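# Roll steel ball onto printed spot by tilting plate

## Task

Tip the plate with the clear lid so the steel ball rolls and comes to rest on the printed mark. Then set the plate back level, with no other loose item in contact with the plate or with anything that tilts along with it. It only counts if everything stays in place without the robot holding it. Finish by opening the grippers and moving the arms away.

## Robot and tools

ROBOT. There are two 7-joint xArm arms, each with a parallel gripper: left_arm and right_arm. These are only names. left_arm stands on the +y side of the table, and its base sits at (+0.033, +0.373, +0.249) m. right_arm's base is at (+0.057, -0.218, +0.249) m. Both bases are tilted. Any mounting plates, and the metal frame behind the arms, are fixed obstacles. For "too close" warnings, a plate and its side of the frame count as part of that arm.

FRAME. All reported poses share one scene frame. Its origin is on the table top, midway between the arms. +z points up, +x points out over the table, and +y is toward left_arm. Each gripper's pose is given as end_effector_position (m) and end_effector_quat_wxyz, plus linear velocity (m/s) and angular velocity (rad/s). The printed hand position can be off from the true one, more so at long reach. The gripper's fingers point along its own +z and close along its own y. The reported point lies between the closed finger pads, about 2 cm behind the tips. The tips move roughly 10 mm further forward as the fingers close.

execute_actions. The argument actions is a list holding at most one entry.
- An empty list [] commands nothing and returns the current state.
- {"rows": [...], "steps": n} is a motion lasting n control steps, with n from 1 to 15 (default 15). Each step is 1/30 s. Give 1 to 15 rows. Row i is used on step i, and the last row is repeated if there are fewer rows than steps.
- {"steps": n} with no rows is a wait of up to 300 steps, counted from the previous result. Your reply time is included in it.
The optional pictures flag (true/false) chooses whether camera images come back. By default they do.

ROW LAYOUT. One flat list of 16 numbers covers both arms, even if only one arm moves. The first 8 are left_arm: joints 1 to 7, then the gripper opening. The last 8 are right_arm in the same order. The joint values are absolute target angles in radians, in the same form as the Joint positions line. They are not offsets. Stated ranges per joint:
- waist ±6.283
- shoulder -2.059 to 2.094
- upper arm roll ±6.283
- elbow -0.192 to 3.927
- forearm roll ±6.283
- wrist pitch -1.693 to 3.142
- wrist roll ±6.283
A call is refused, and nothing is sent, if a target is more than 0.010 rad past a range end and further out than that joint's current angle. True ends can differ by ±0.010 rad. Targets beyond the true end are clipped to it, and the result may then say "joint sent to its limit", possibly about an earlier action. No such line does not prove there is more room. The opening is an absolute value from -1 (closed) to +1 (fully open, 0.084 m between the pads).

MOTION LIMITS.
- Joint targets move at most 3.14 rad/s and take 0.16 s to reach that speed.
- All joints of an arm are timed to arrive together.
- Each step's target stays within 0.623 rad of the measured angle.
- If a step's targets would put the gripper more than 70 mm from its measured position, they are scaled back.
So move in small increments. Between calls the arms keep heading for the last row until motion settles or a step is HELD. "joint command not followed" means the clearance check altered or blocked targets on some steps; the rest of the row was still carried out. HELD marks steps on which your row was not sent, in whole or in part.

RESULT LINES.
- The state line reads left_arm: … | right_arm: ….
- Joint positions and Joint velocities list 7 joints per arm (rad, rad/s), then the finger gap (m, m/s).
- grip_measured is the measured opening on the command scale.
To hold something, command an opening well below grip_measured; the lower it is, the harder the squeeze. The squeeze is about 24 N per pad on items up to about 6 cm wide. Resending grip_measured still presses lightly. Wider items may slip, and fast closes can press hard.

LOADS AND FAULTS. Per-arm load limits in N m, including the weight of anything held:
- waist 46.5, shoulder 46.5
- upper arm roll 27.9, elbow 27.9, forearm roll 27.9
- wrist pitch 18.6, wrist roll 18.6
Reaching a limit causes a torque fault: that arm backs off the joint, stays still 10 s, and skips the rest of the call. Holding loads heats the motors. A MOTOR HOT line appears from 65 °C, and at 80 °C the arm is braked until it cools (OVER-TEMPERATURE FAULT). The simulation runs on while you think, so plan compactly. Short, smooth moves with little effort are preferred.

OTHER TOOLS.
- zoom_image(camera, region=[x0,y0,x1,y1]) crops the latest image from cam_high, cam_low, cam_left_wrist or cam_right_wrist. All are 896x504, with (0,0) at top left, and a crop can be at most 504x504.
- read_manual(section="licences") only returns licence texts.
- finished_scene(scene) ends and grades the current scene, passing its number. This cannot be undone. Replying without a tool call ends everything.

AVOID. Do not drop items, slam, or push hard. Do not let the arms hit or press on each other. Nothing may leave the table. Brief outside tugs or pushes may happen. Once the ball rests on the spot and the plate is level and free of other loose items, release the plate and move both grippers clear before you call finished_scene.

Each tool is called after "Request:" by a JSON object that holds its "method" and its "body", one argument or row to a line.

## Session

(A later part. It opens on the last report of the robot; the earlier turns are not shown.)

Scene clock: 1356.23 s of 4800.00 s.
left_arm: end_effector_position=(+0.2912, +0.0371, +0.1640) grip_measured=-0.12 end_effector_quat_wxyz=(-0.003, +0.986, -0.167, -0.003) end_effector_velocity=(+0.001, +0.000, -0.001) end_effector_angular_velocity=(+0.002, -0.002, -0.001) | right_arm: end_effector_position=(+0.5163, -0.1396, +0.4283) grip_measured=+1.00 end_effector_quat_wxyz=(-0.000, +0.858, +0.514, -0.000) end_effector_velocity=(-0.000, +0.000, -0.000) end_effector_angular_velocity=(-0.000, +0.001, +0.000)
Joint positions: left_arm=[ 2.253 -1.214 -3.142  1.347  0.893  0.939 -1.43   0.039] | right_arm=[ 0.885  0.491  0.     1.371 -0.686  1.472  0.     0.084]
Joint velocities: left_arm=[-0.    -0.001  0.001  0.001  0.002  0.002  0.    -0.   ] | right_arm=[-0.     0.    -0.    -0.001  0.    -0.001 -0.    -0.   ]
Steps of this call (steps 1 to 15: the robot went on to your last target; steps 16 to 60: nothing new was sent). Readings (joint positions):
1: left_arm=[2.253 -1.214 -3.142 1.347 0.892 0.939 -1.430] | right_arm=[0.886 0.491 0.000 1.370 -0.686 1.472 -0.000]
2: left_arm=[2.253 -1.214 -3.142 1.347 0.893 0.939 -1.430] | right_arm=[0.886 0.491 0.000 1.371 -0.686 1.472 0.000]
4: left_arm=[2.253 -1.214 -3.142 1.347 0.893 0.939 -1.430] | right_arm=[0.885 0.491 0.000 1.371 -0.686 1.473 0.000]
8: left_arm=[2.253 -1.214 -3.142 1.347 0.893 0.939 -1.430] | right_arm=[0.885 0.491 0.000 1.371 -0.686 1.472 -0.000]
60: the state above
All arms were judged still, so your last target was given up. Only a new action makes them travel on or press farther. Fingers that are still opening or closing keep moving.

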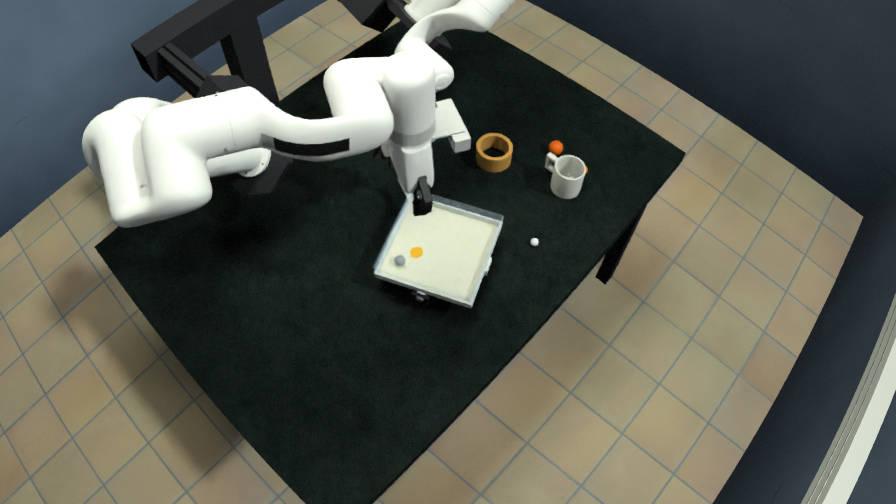

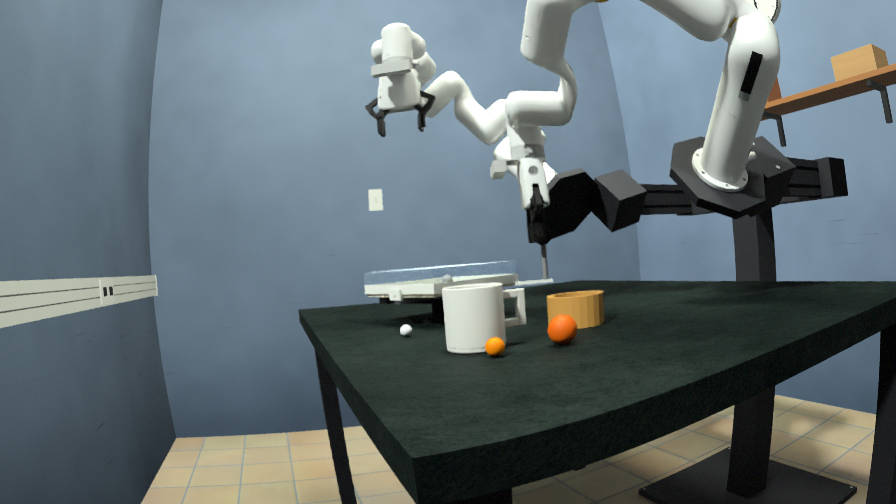

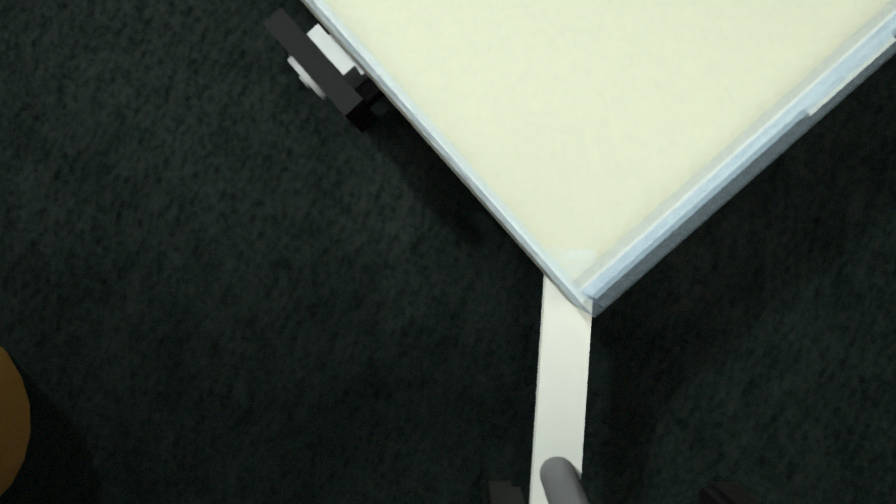

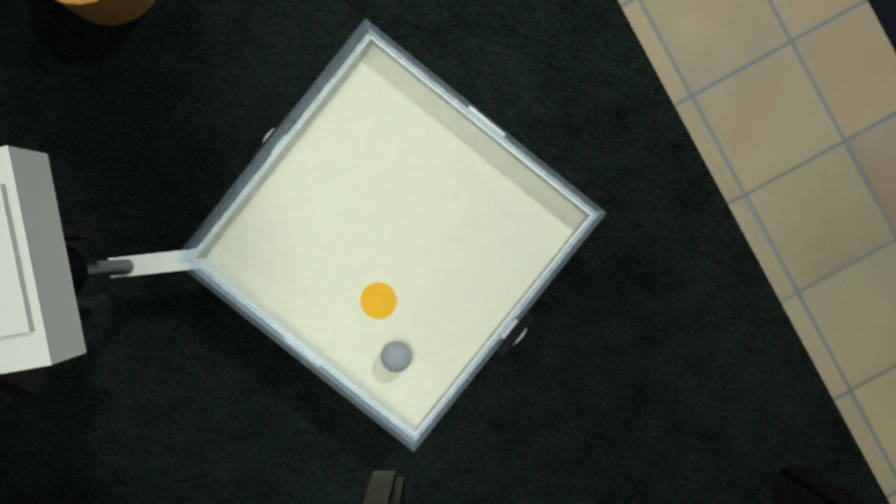

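Request:
{"method": "execute_actions", "body": {
  "actions": [
    {"rows":[[2.2586,-1.2095,-3.1416,1.3413,0.8925,0.9391,-1.43,-0.7,0.8855,0.4906,0.0,1.3705,-0.6863,1.4725,0.0,1]],"steps":15}
  ],
  "pictures": false
}}

Request:
{"method": "execute_actions", "body": {
  "actions": [
    {"rows":[[2.2586,-1.2095,-3.1416,1.3413,0.8925,0.9391,-1.43,-0.7,0.8855,0.4906,0.0,1.3705,-0.6863,1.4725,0.0,1]],"steps":12}
  ]
}}

Request:
{"method": "execute_actions", "body": {
  "actions": [
    {"rows":[[2.2535,-1.2141,-3.1416,1.3473,0.8925,0.9391,-1.43,-0.7,0.8855,0.4906,0.0,1.3705,-0.6863,1.4725,0.0,1]],"steps":15}
  ]
}}

Request:
{"method": "execute_actions", "body": {
  "actions": [
    {"steps":30}
  ]
}}

Request:
{"method": "execute_actions", "body": {
  "actions": [
    {"steps":60}
  ]
}}

Scene clock: 1394.30 s of 4800.00 s.
left_arm: end_effector_position=(+0.2916, +0.0393, +0.1632) grip_measured=-0.12 end_effector_quat_wxyz=(-0.003, +0.986, -0.166, -0.005) end_effector_velocity=(-0.000, +0.002, -0.001) end_effector_angular_velocity=(+0.006, +0.000, -0.000) | right_arm: end_effector_position=(+0.5163, -0.1396, +0.4283) grip_measured=+1.00 end_effector_quat_wxyz=(-0.000, +0.858, +0.514, -0.000) end_effector_velocity=(-0.001, +0.000, -0.000) end_effector_angular_velocity=(-0.001, +0.001, +0.001)
Joint positions: left_arm=[ 2.258 -1.21  -3.142  1.342  0.892  0.939 -1.43   0.039] | right_arm=[ 0.886  0.491 -0.     1.37  -0.686  1.472 -0.     0.084]
Joint velocities: left_arm=[ 0.001  0.001  0.001 -0.002 -0.     0.004  0.001  0.   ] | right_arm=[ 0.     0.     0.    -0.     0.001  0.001 -0.     0.   ]
Steps of this call (steps 1 to 90: nothing new was sent; then 34.57 s passed at rest; steps 91 to 105: all 15 steps of this action). Readings (joint positions):
91: left_arm=[2.254 -1.214 -3.142 1.347 0.893 0.939 -1.430] | right_arm=[0.885 0.491 -0.000 1.371 -0.686 1.472 0.000]
92: left_arm=[2.254 -1.214 -3.142 1.347 0.893 0.939 -1.430] | right_arm=[0.886 0.491 0.000 1.371 -0.686 1.473 -0.000]
94: left_arm=[2.256 -1.212 -3.142 1.345 0.893 0.938 -1.430] | right_arm=[0.885 0.491 0.000 1.371 -0.686 1.472 0.000]
98: left_arm=[2.258 -1.210 -3.142 1.343 0.893 0.938 -1.430] | right_arm=[0.885 0.491 0.000 1.371 -0.686 1.472 0.000]
105: the state above

Scene clock: 1394.70 s of 4800.00 s.
left_arm: end_effector_position=(+0.2916, +0.0395, +0.1631) grip_measured=-0.12 end_effector_quat_wxyz=(-0.003, +0.986, -0.166, -0.005) end_effector_velocity=(+0.001, +0.001, -0.000) end_effector_angular_velocity=(+0.002, -0.003, -0.002) | right_arm: end_effector_position=(+0.5163, -0.1396, +0.4283) grip_measured=+1.00 end_effector_quat_wxyz=(-0.000, +0.858, +0.514, -0.000) end_effector_velocity=(-0.000, +0.000, +0.001) end_effector_angular_velocity=(+0.001, -0.002, +0.001)
Joint positions: left_arm=[ 2.259 -1.21  -3.142  1.341  0.892  0.939 -1.43   0.039] | right_arm=[ 0.885  0.491 -0.     1.371 -0.686  1.473  0.     0.084]
Joint velocities: left_arm=[-0.    -0.     0.001 -0.     0.003  0.001  0.     0.   ] | right_arm=[ 0.001 -0.     0.001  0.    -0.001  0.     0.     0.   ]
Steps of this call (steps 1 to 12: all 12 steps of this action). Readings (joint positions):
1: left_arm=[2.258 -1.210 -3.142 1.341 0.892 0.939 -1.430] | right_arm=[0.885 0.491 0.000 1.371 -0.686 1.472 -0.000]
2: left_arm=[2.259 -1.210 -3.142 1.341 0.892 0.939 -1.430] | right_arm=[0.885 0.491 -0.000 1.371 -0.686 1.472 -0.000]
4: left_arm=[2.259 -1.210 -3.142 1.341 0.892 0.939 -1.430] | right_arm=[0.885 0.491 -0.000 1.371 -0.686 1.472 0.000]
8: left_arm=[2.259 -1.210 -3.142 1.341 0.892 0.939 -1.430] | right_arm=[0.885 0.491 0.000 1.370 -0.686 1.473 0.000]
12: the state above

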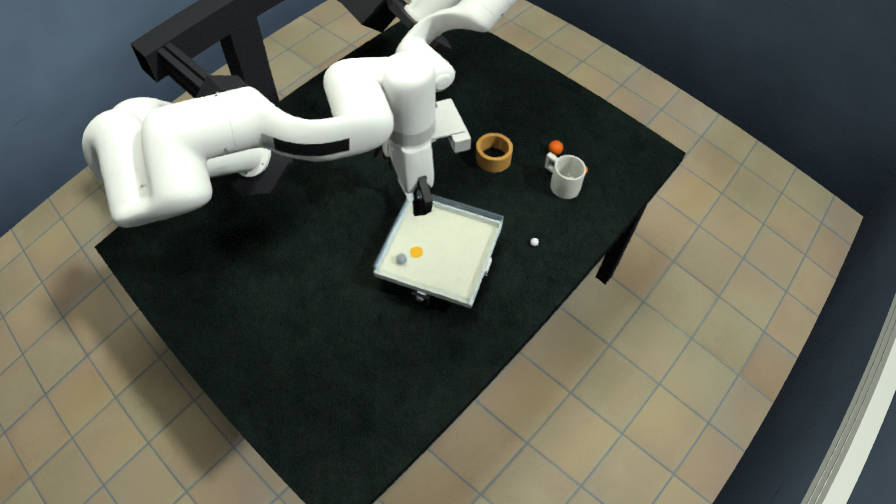

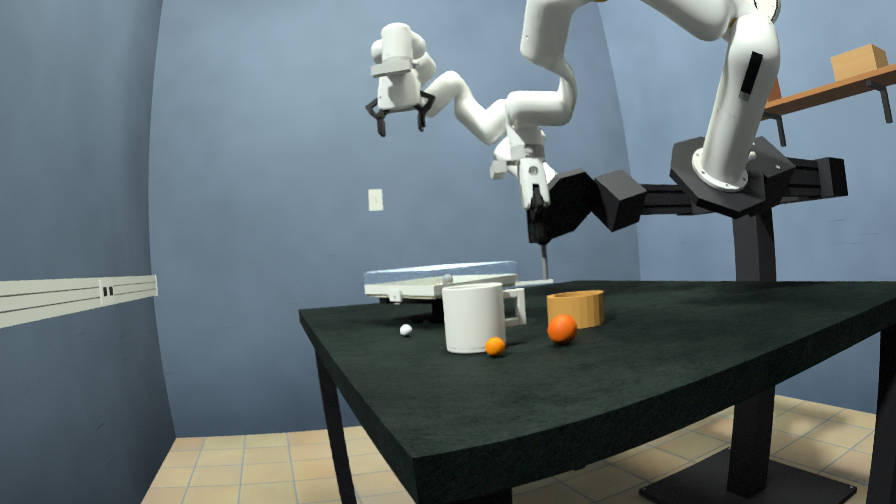

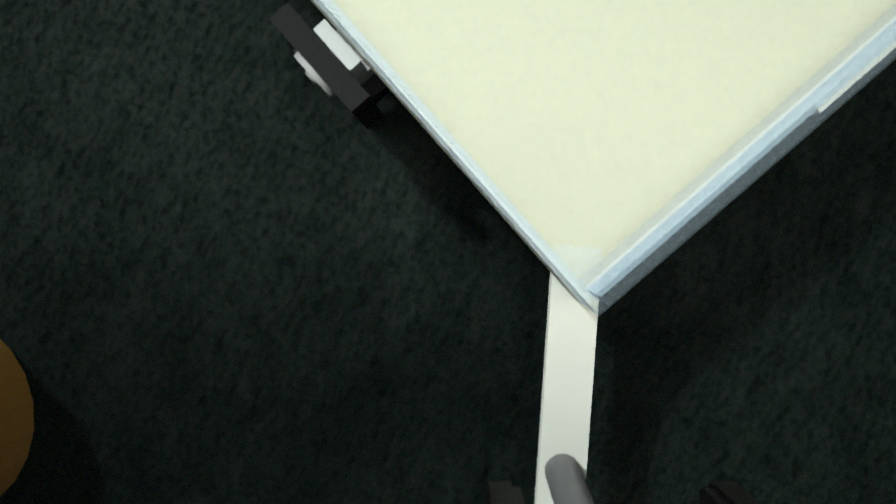

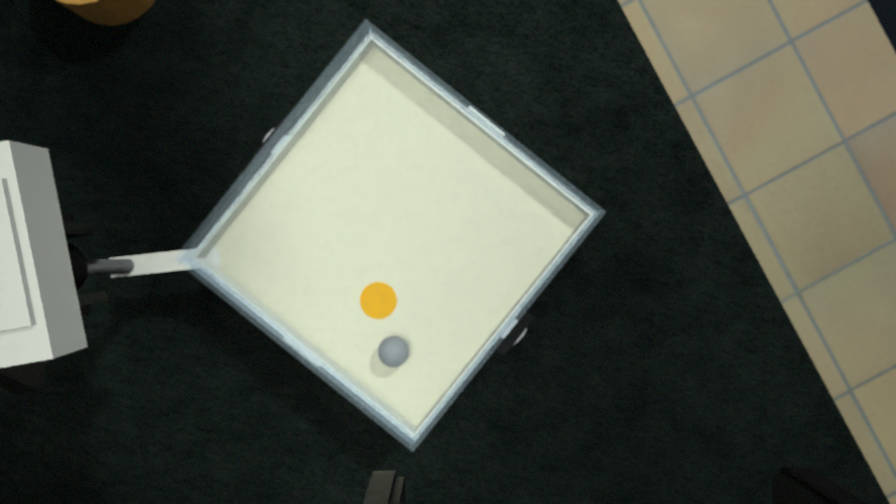

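Scene clock: 1395.20 s of 4800.00 s.
left_arm: end_effector_position=(+0.2912, +0.0382, +0.1631) grip_measured=-0.12 end_effector_quat_wxyz=(-0.004, +0.986, -0.167, -0.004) end_effector_velocity=(+0.000, -0.002, +0.002) end_effector_angular_velocity=(-0.004, -0.003, -0.001) | right_arm: end_effector_position=(+0.5163, -0.1396, +0.4283) grip_measured=+1.00 end_effector_quat_wxyz=(-0.000, +0.858, +0.514, -0.000) end_effector_velocity=(+0.000, -0.000, +0.000) end_effector_angular_velocity=(+0.001, +0.001, -0.001)
Joint positions: left_arm=[ 2.254 -1.214 -3.141  1.346  0.892  0.941 -1.43   0.039] | right_arm=[ 0.886  0.491  0.     1.37  -0.686  1.473  0.     0.084]
Joint velocities: left_arm=[-0.002 -0.    -0.002  0.004  0.001 -0.     0.001 -0.   ] | right_arm=[-0.001 -0.     0.     0.001  0.001  0.     0.     0.   ]
Steps of this call (steps 1 to 15: all 15 steps of this action). Readings (joint positions):
1: left_arm=[2.259 -1.210 -3.142 1.341 0.892 0.939 -1.430] | right_arm=[0.886 0.491 -0.000 1.371 -0.686 1.472 -0.000]
2: left_arm=[2.258 -1.210 -3.142 1.342 0.892 0.939 -1.430] | right_arm=[0.886 0.491 -0.000 1.371 -0.686 1.472 -0.000]
4: left_arm=[2.256 -1.212 -3.141 1.343 0.892 0.940 -1.430] | right_arm=[0.885 0.491 0.000 1.371 -0.686 1.473 -0.000]
8: left_arm=[2.254 -1.214 -3.141 1.345 0.892 0.941 -1.430] | right_arm=[0.886 0.491 0.000 1.371 -0.686 1.472 -0.000]
15: the state above

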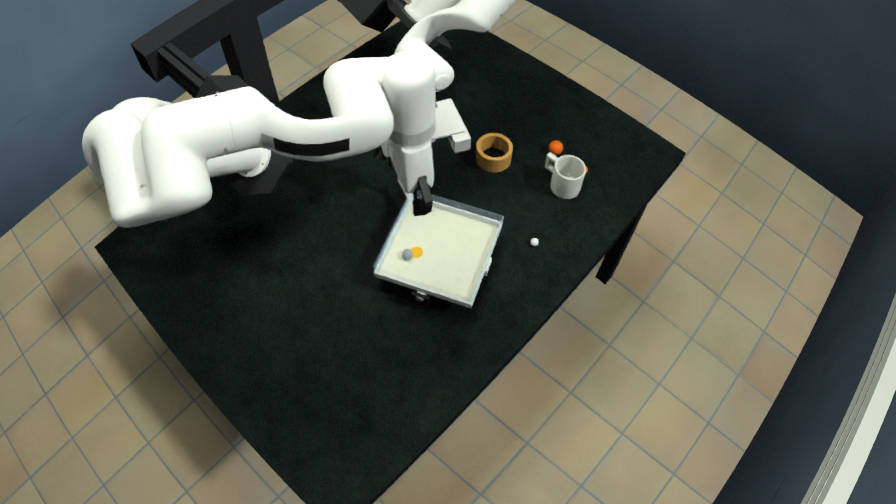

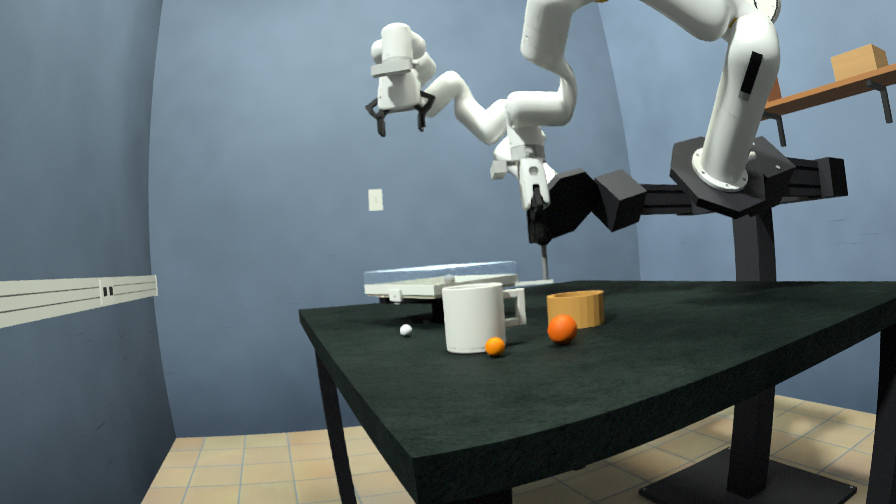

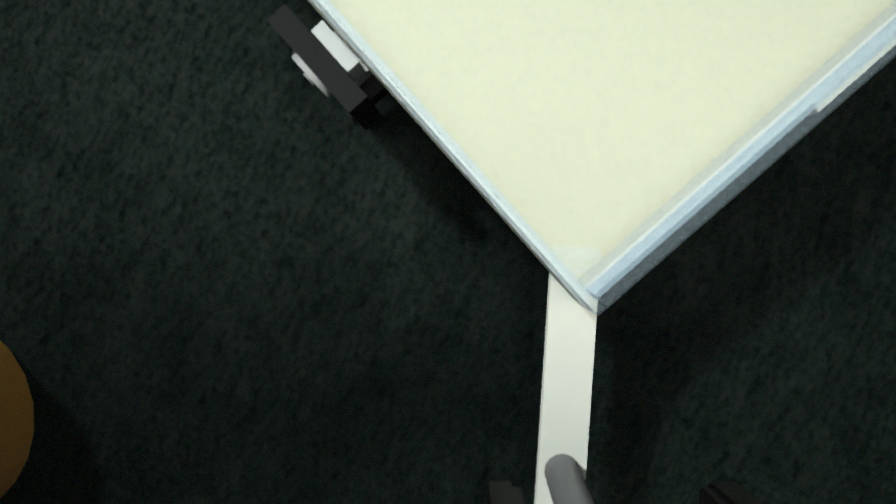

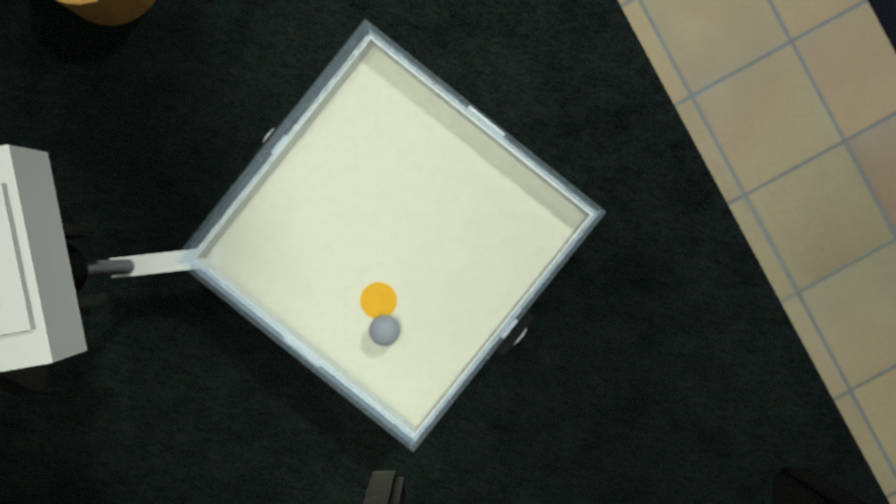

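Scene clock: 1396.20 s of 4800.00 s.
left_arm: end_effector_position=(+0.2912, +0.0373, +0.1639) grip_measured=-0.12 end_effector_quat_wxyz=(-0.003, +0.986, -0.167, -0.003) end_effector_velocity=(+0.001, -0.000, +0.000) end_effector_angular_velocity=(-0.001, -0.001, +0.002) | right_arm: end_effector_position=(+0.5163, -0.1396, +0.4283) grip_measured=+1.00 end_effector_quat_wxyz=(-0.000, +0.858, +0.514, -0.000) end_effector_velocity=(+0.000, +0.000, +0.000) end_effector_angular_velocity=(+0.000, -0.001, -0.000)
Joint positions: left_arm=[ 2.254 -1.214 -3.141  1.347  0.892  0.939 -1.43   0.039] | right_arm=[ 0.885  0.491  0.     1.37  -0.686  1.473 -0.     0.084]
Joint velocities: left_arm=[ 0.     0.     0.001  0.001  0.    -0.001 -0.001 -0.   ] | right_arm=[-0.    -0.     0.    -0.    -0.    -0.001  0.    -0.   ]
Steps of this call (steps 1 to 15: the robot went on to your last target; steps 16 to 30: nothing new was sent). Readings (joint positions):
1: left_arm=[2.254 -1.214 -3.141 1.346 0.892 0.940 -1.430] | right_arm=[0.886 0.491 -0.000 1.371 -0.686 1.473 0.000]
2: left_arm=[2.254 -1.214 -3.141 1.346 0.892 0.940 -1.430] | right_arm=[0.886 0.491 0.000 1.371 -0.686 1.473 -0.000]
4: left_arm=[2.254 -1.214 -3.141 1.346 0.892 0.940 -1.430] | right_arm=[0.885 0.491 0.000 1.371 -0.686 1.472 0.000]
8: left_arm=[2.254 -1.214 -3.141 1.347 0.892 0.940 -1.430] | right_arm=[0.885 0.491 0.000 1.370 -0.686 1.473 -0.000]
30: the state above
All arms were judged still, so your last target was given up. Only a new action makes them travel on or press farther. Fingers that are still opening or closing keep moving.

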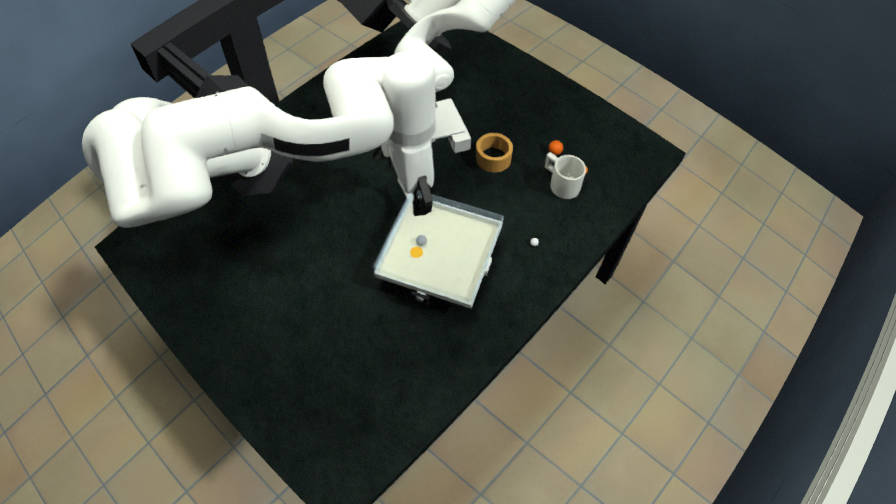

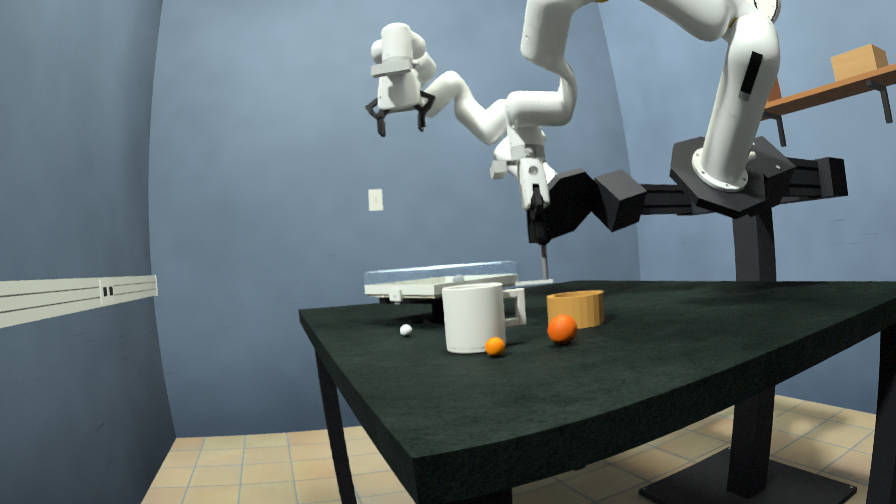

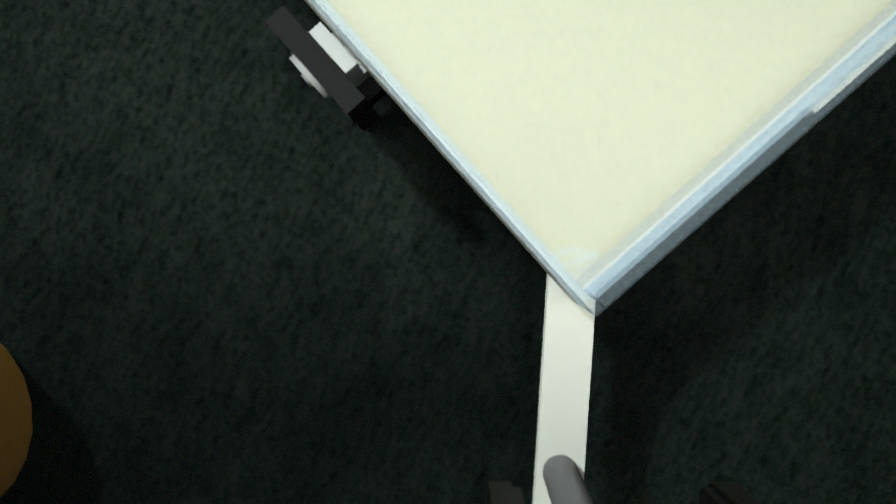

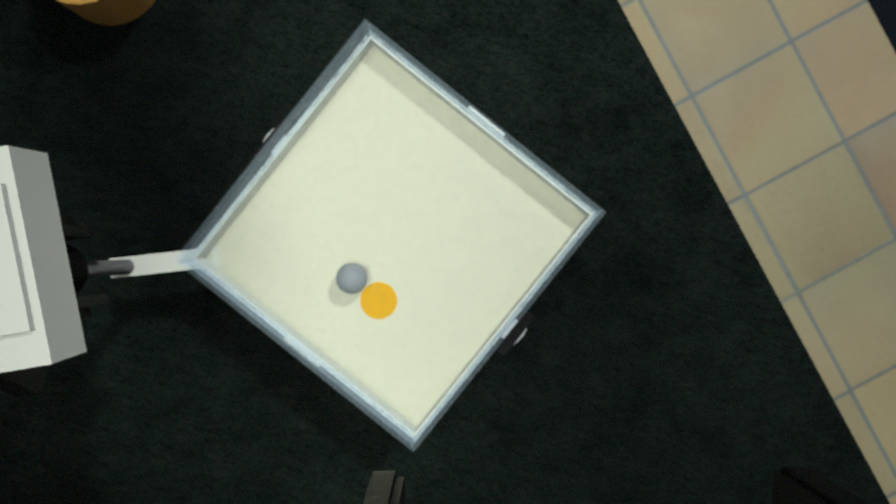

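Scene clock: 1398.20 s of 4800.00 s.
left_arm: end_effector_position=(+0.2912, +0.0371, +0.1640) grip_measured=-0.12 end_effector_quat_wxyz=(-0.003, +0.986, -0.167, -0.003) end_effector_velocity=(-0.000, +0.001, -0.000) end_effector_angular_velocity=(+0.003, -0.001, -0.001) | right_arm: end_effector_position=(+0.5163, -0.1396, +0.4283) grip_measured=+1.00 end_effector_quat_wxyz=(-0.000, +0.858, +0.514, -0.000) end_effector_velocity=(-0.000, -0.000, -0.001) end_effector_angular_velocity=(+0.000, +0.004, -0.001)
Joint positions: left_arm=[ 2.254 -1.214 -3.142  1.347  0.892  0.939 -1.43   0.039] | right_arm=[ 0.885  0.491 -0.     1.371 -0.686  1.473  0.     0.084]
Joint velocities: left_arm=[ 0.    -0.    -0.001 -0.001  0.001  0.002 -0.    -0.   ] | right_arm=[-0.001  0.    -0.001  0.     0.003  0.001 -0.     0.   ]
Steps of this call (steps 1 to 60: nothing new was sent). Readings (joint positions):
1: left_arm=[2.254 -1.214 -3.141 1.347 0.892 0.939 -1.430] | right_arm=[0.885 0.491 -0.000 1.371 -0.686 1.472 -0.000]
2: left_arm=[2.254 -1.214 -3.141 1.347 0.892 0.939 -1.430] | right_arm=[0.885 0.491 0.000 1.371 -0.686 1.472 -0.000]
4: left_arm=[2.254 -1.214 -3.141 1.347 0.892 0.939 -1.430] | right_arm=[0.885 0.491 0.000 1.371 -0.686 1.472 -0.000]
8: left_arm=[2.254 -1.214 -3.142 1.347 0.892 0.939 -1.430] | right_arm=[0.886 0.491 0.000 1.371 -0.686 1.472 0.000]
60: the state above

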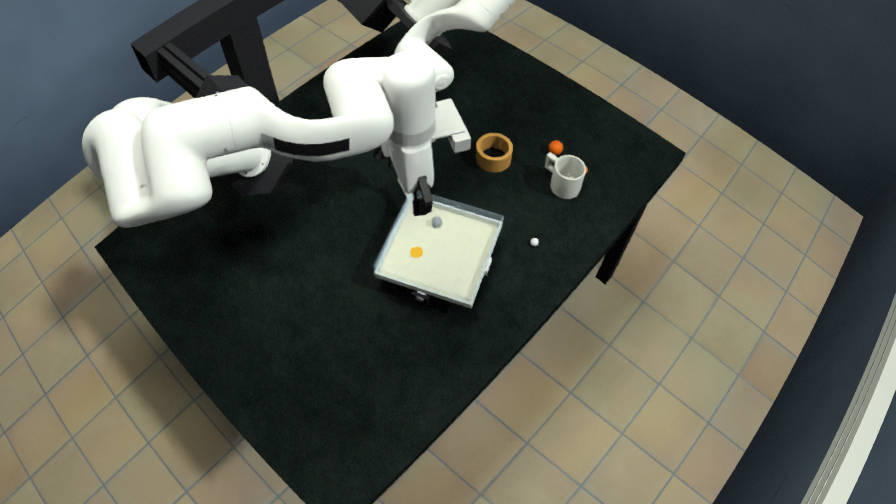

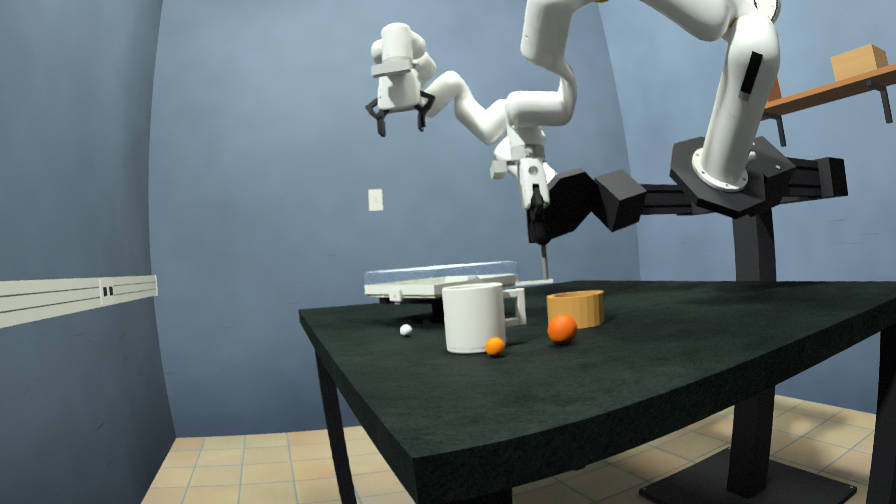

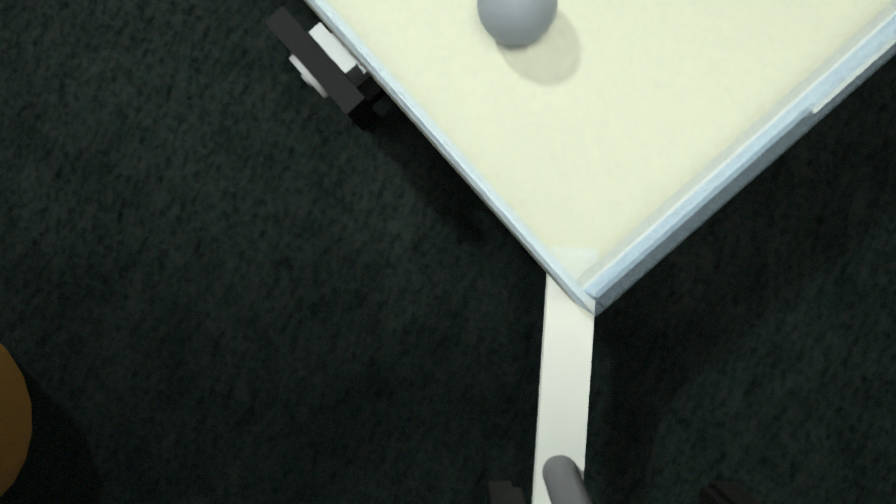

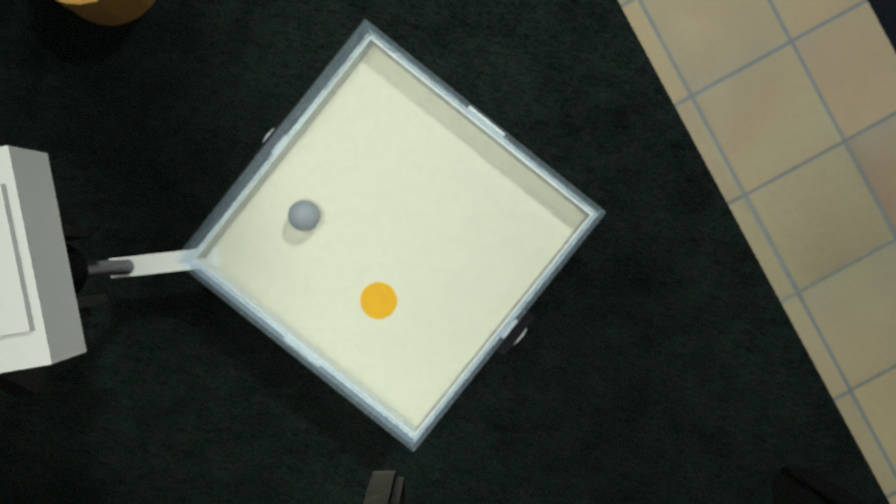

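Request:
{"method": "execute_actions", "body": {
  "actions": []
}}

Scene clock: 1416.03 s of 4800.00 s.
left_arm: end_effector_position=(+0.2912, +0.0371, +0.1640) grip_measured=-0.12 end_effector_quat_wxyz=(-0.003, +0.986, -0.167, -0.003) end_effector_velocity=(+0.000, +0.000, -0.000) end_effector_angular_velocity=(+0.001, -0.001, +0.000) | right_arm: end_effector_position=(+0.5163, -0.1396, +0.4283) grip_measured=+1.00 end_effector_quat_wxyz=(-0.000, +0.858, +0.514, -0.000) end_effector_velocity=(+0.000, +0.000, -0.000) end_effector_angular_velocity=(+0.000, -0.001, +0.000)
Joint positions: left_arm=[ 2.253 -1.214 -3.142  1.347  0.892  0.939 -1.43   0.039] | right_arm=[ 0.885  0.491 -0.     1.371 -0.686  1.473  0.     0.084]
Joint velocities: left_arm=[-0.     0.     0.001  0.    -0.     0.001  0.     0.   ] | right_arm=[-0.001  0.     0.001 -0.    -0.001 -0.     0.     0.   ]
Steps of this call (steps 1 to 90: nothing new was sent; then 14.83 s passed at rest). Readings (joint positions):
1: left_arm=[2.254 -1.214 -3.142 1.347 0.892 0.939 -1.430] | right_arm=[0.885 0.491 0.000 1.371 -0.686 1.472 0.000]
2: left_arm=[2.254 -1.214 -3.142 1.347 0.892 0.939 -1.430] | right_arm=[0.885 0.491 -0.000 1.371 -0.686 1.472 -0.000]
4: left_arm=[2.254 -1.214 -3.142 1.347 0.892 0.939 -1.430] | right_arm=[0.885 0.491 -0.000 1.370 -0.686 1.473 -0.000]
8: left_arm=[2.254 -1.214 -3.142 1.347 0.892 0.939 -1.430] | right_arm=[0.886 0.491 -0.000 1.371 -0.686 1.473 0.000]
90: the state above

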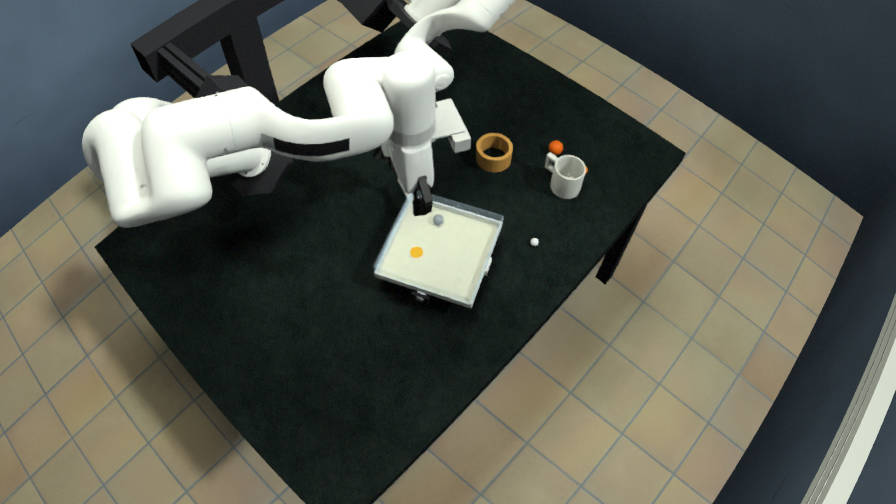

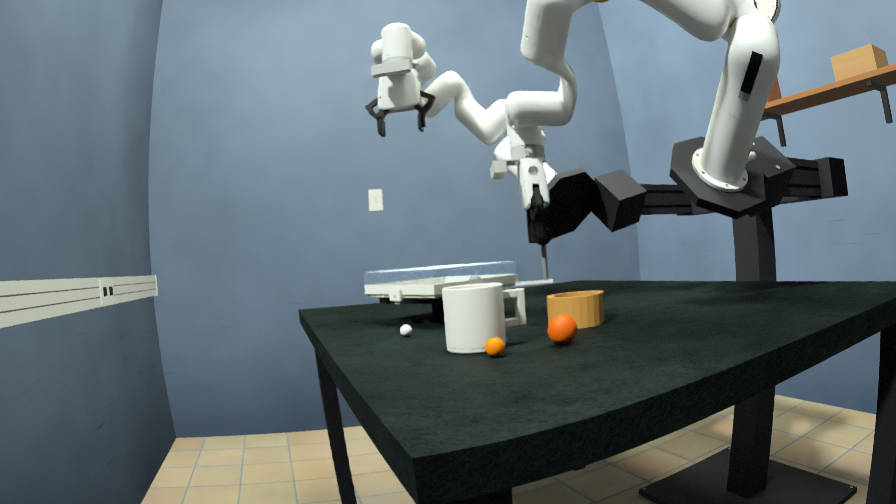

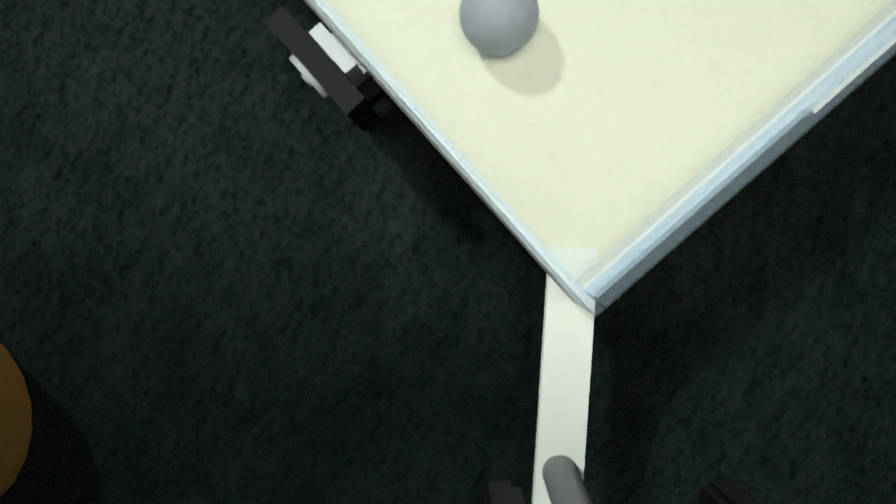

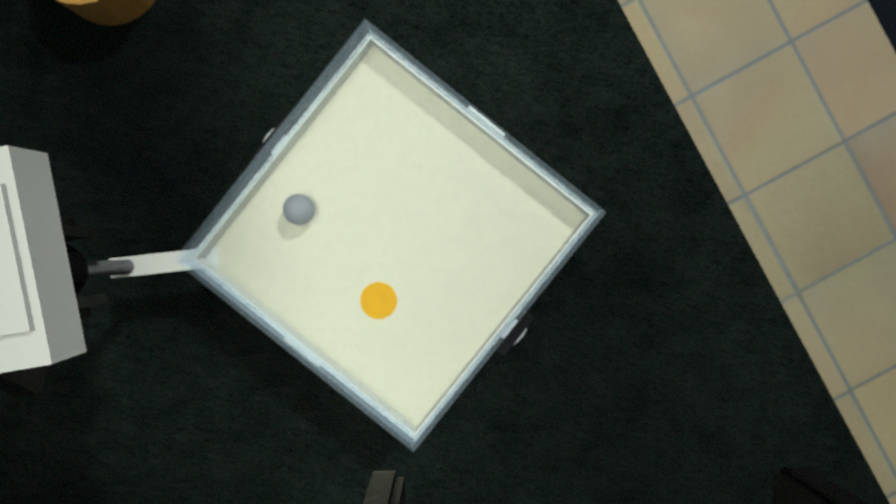

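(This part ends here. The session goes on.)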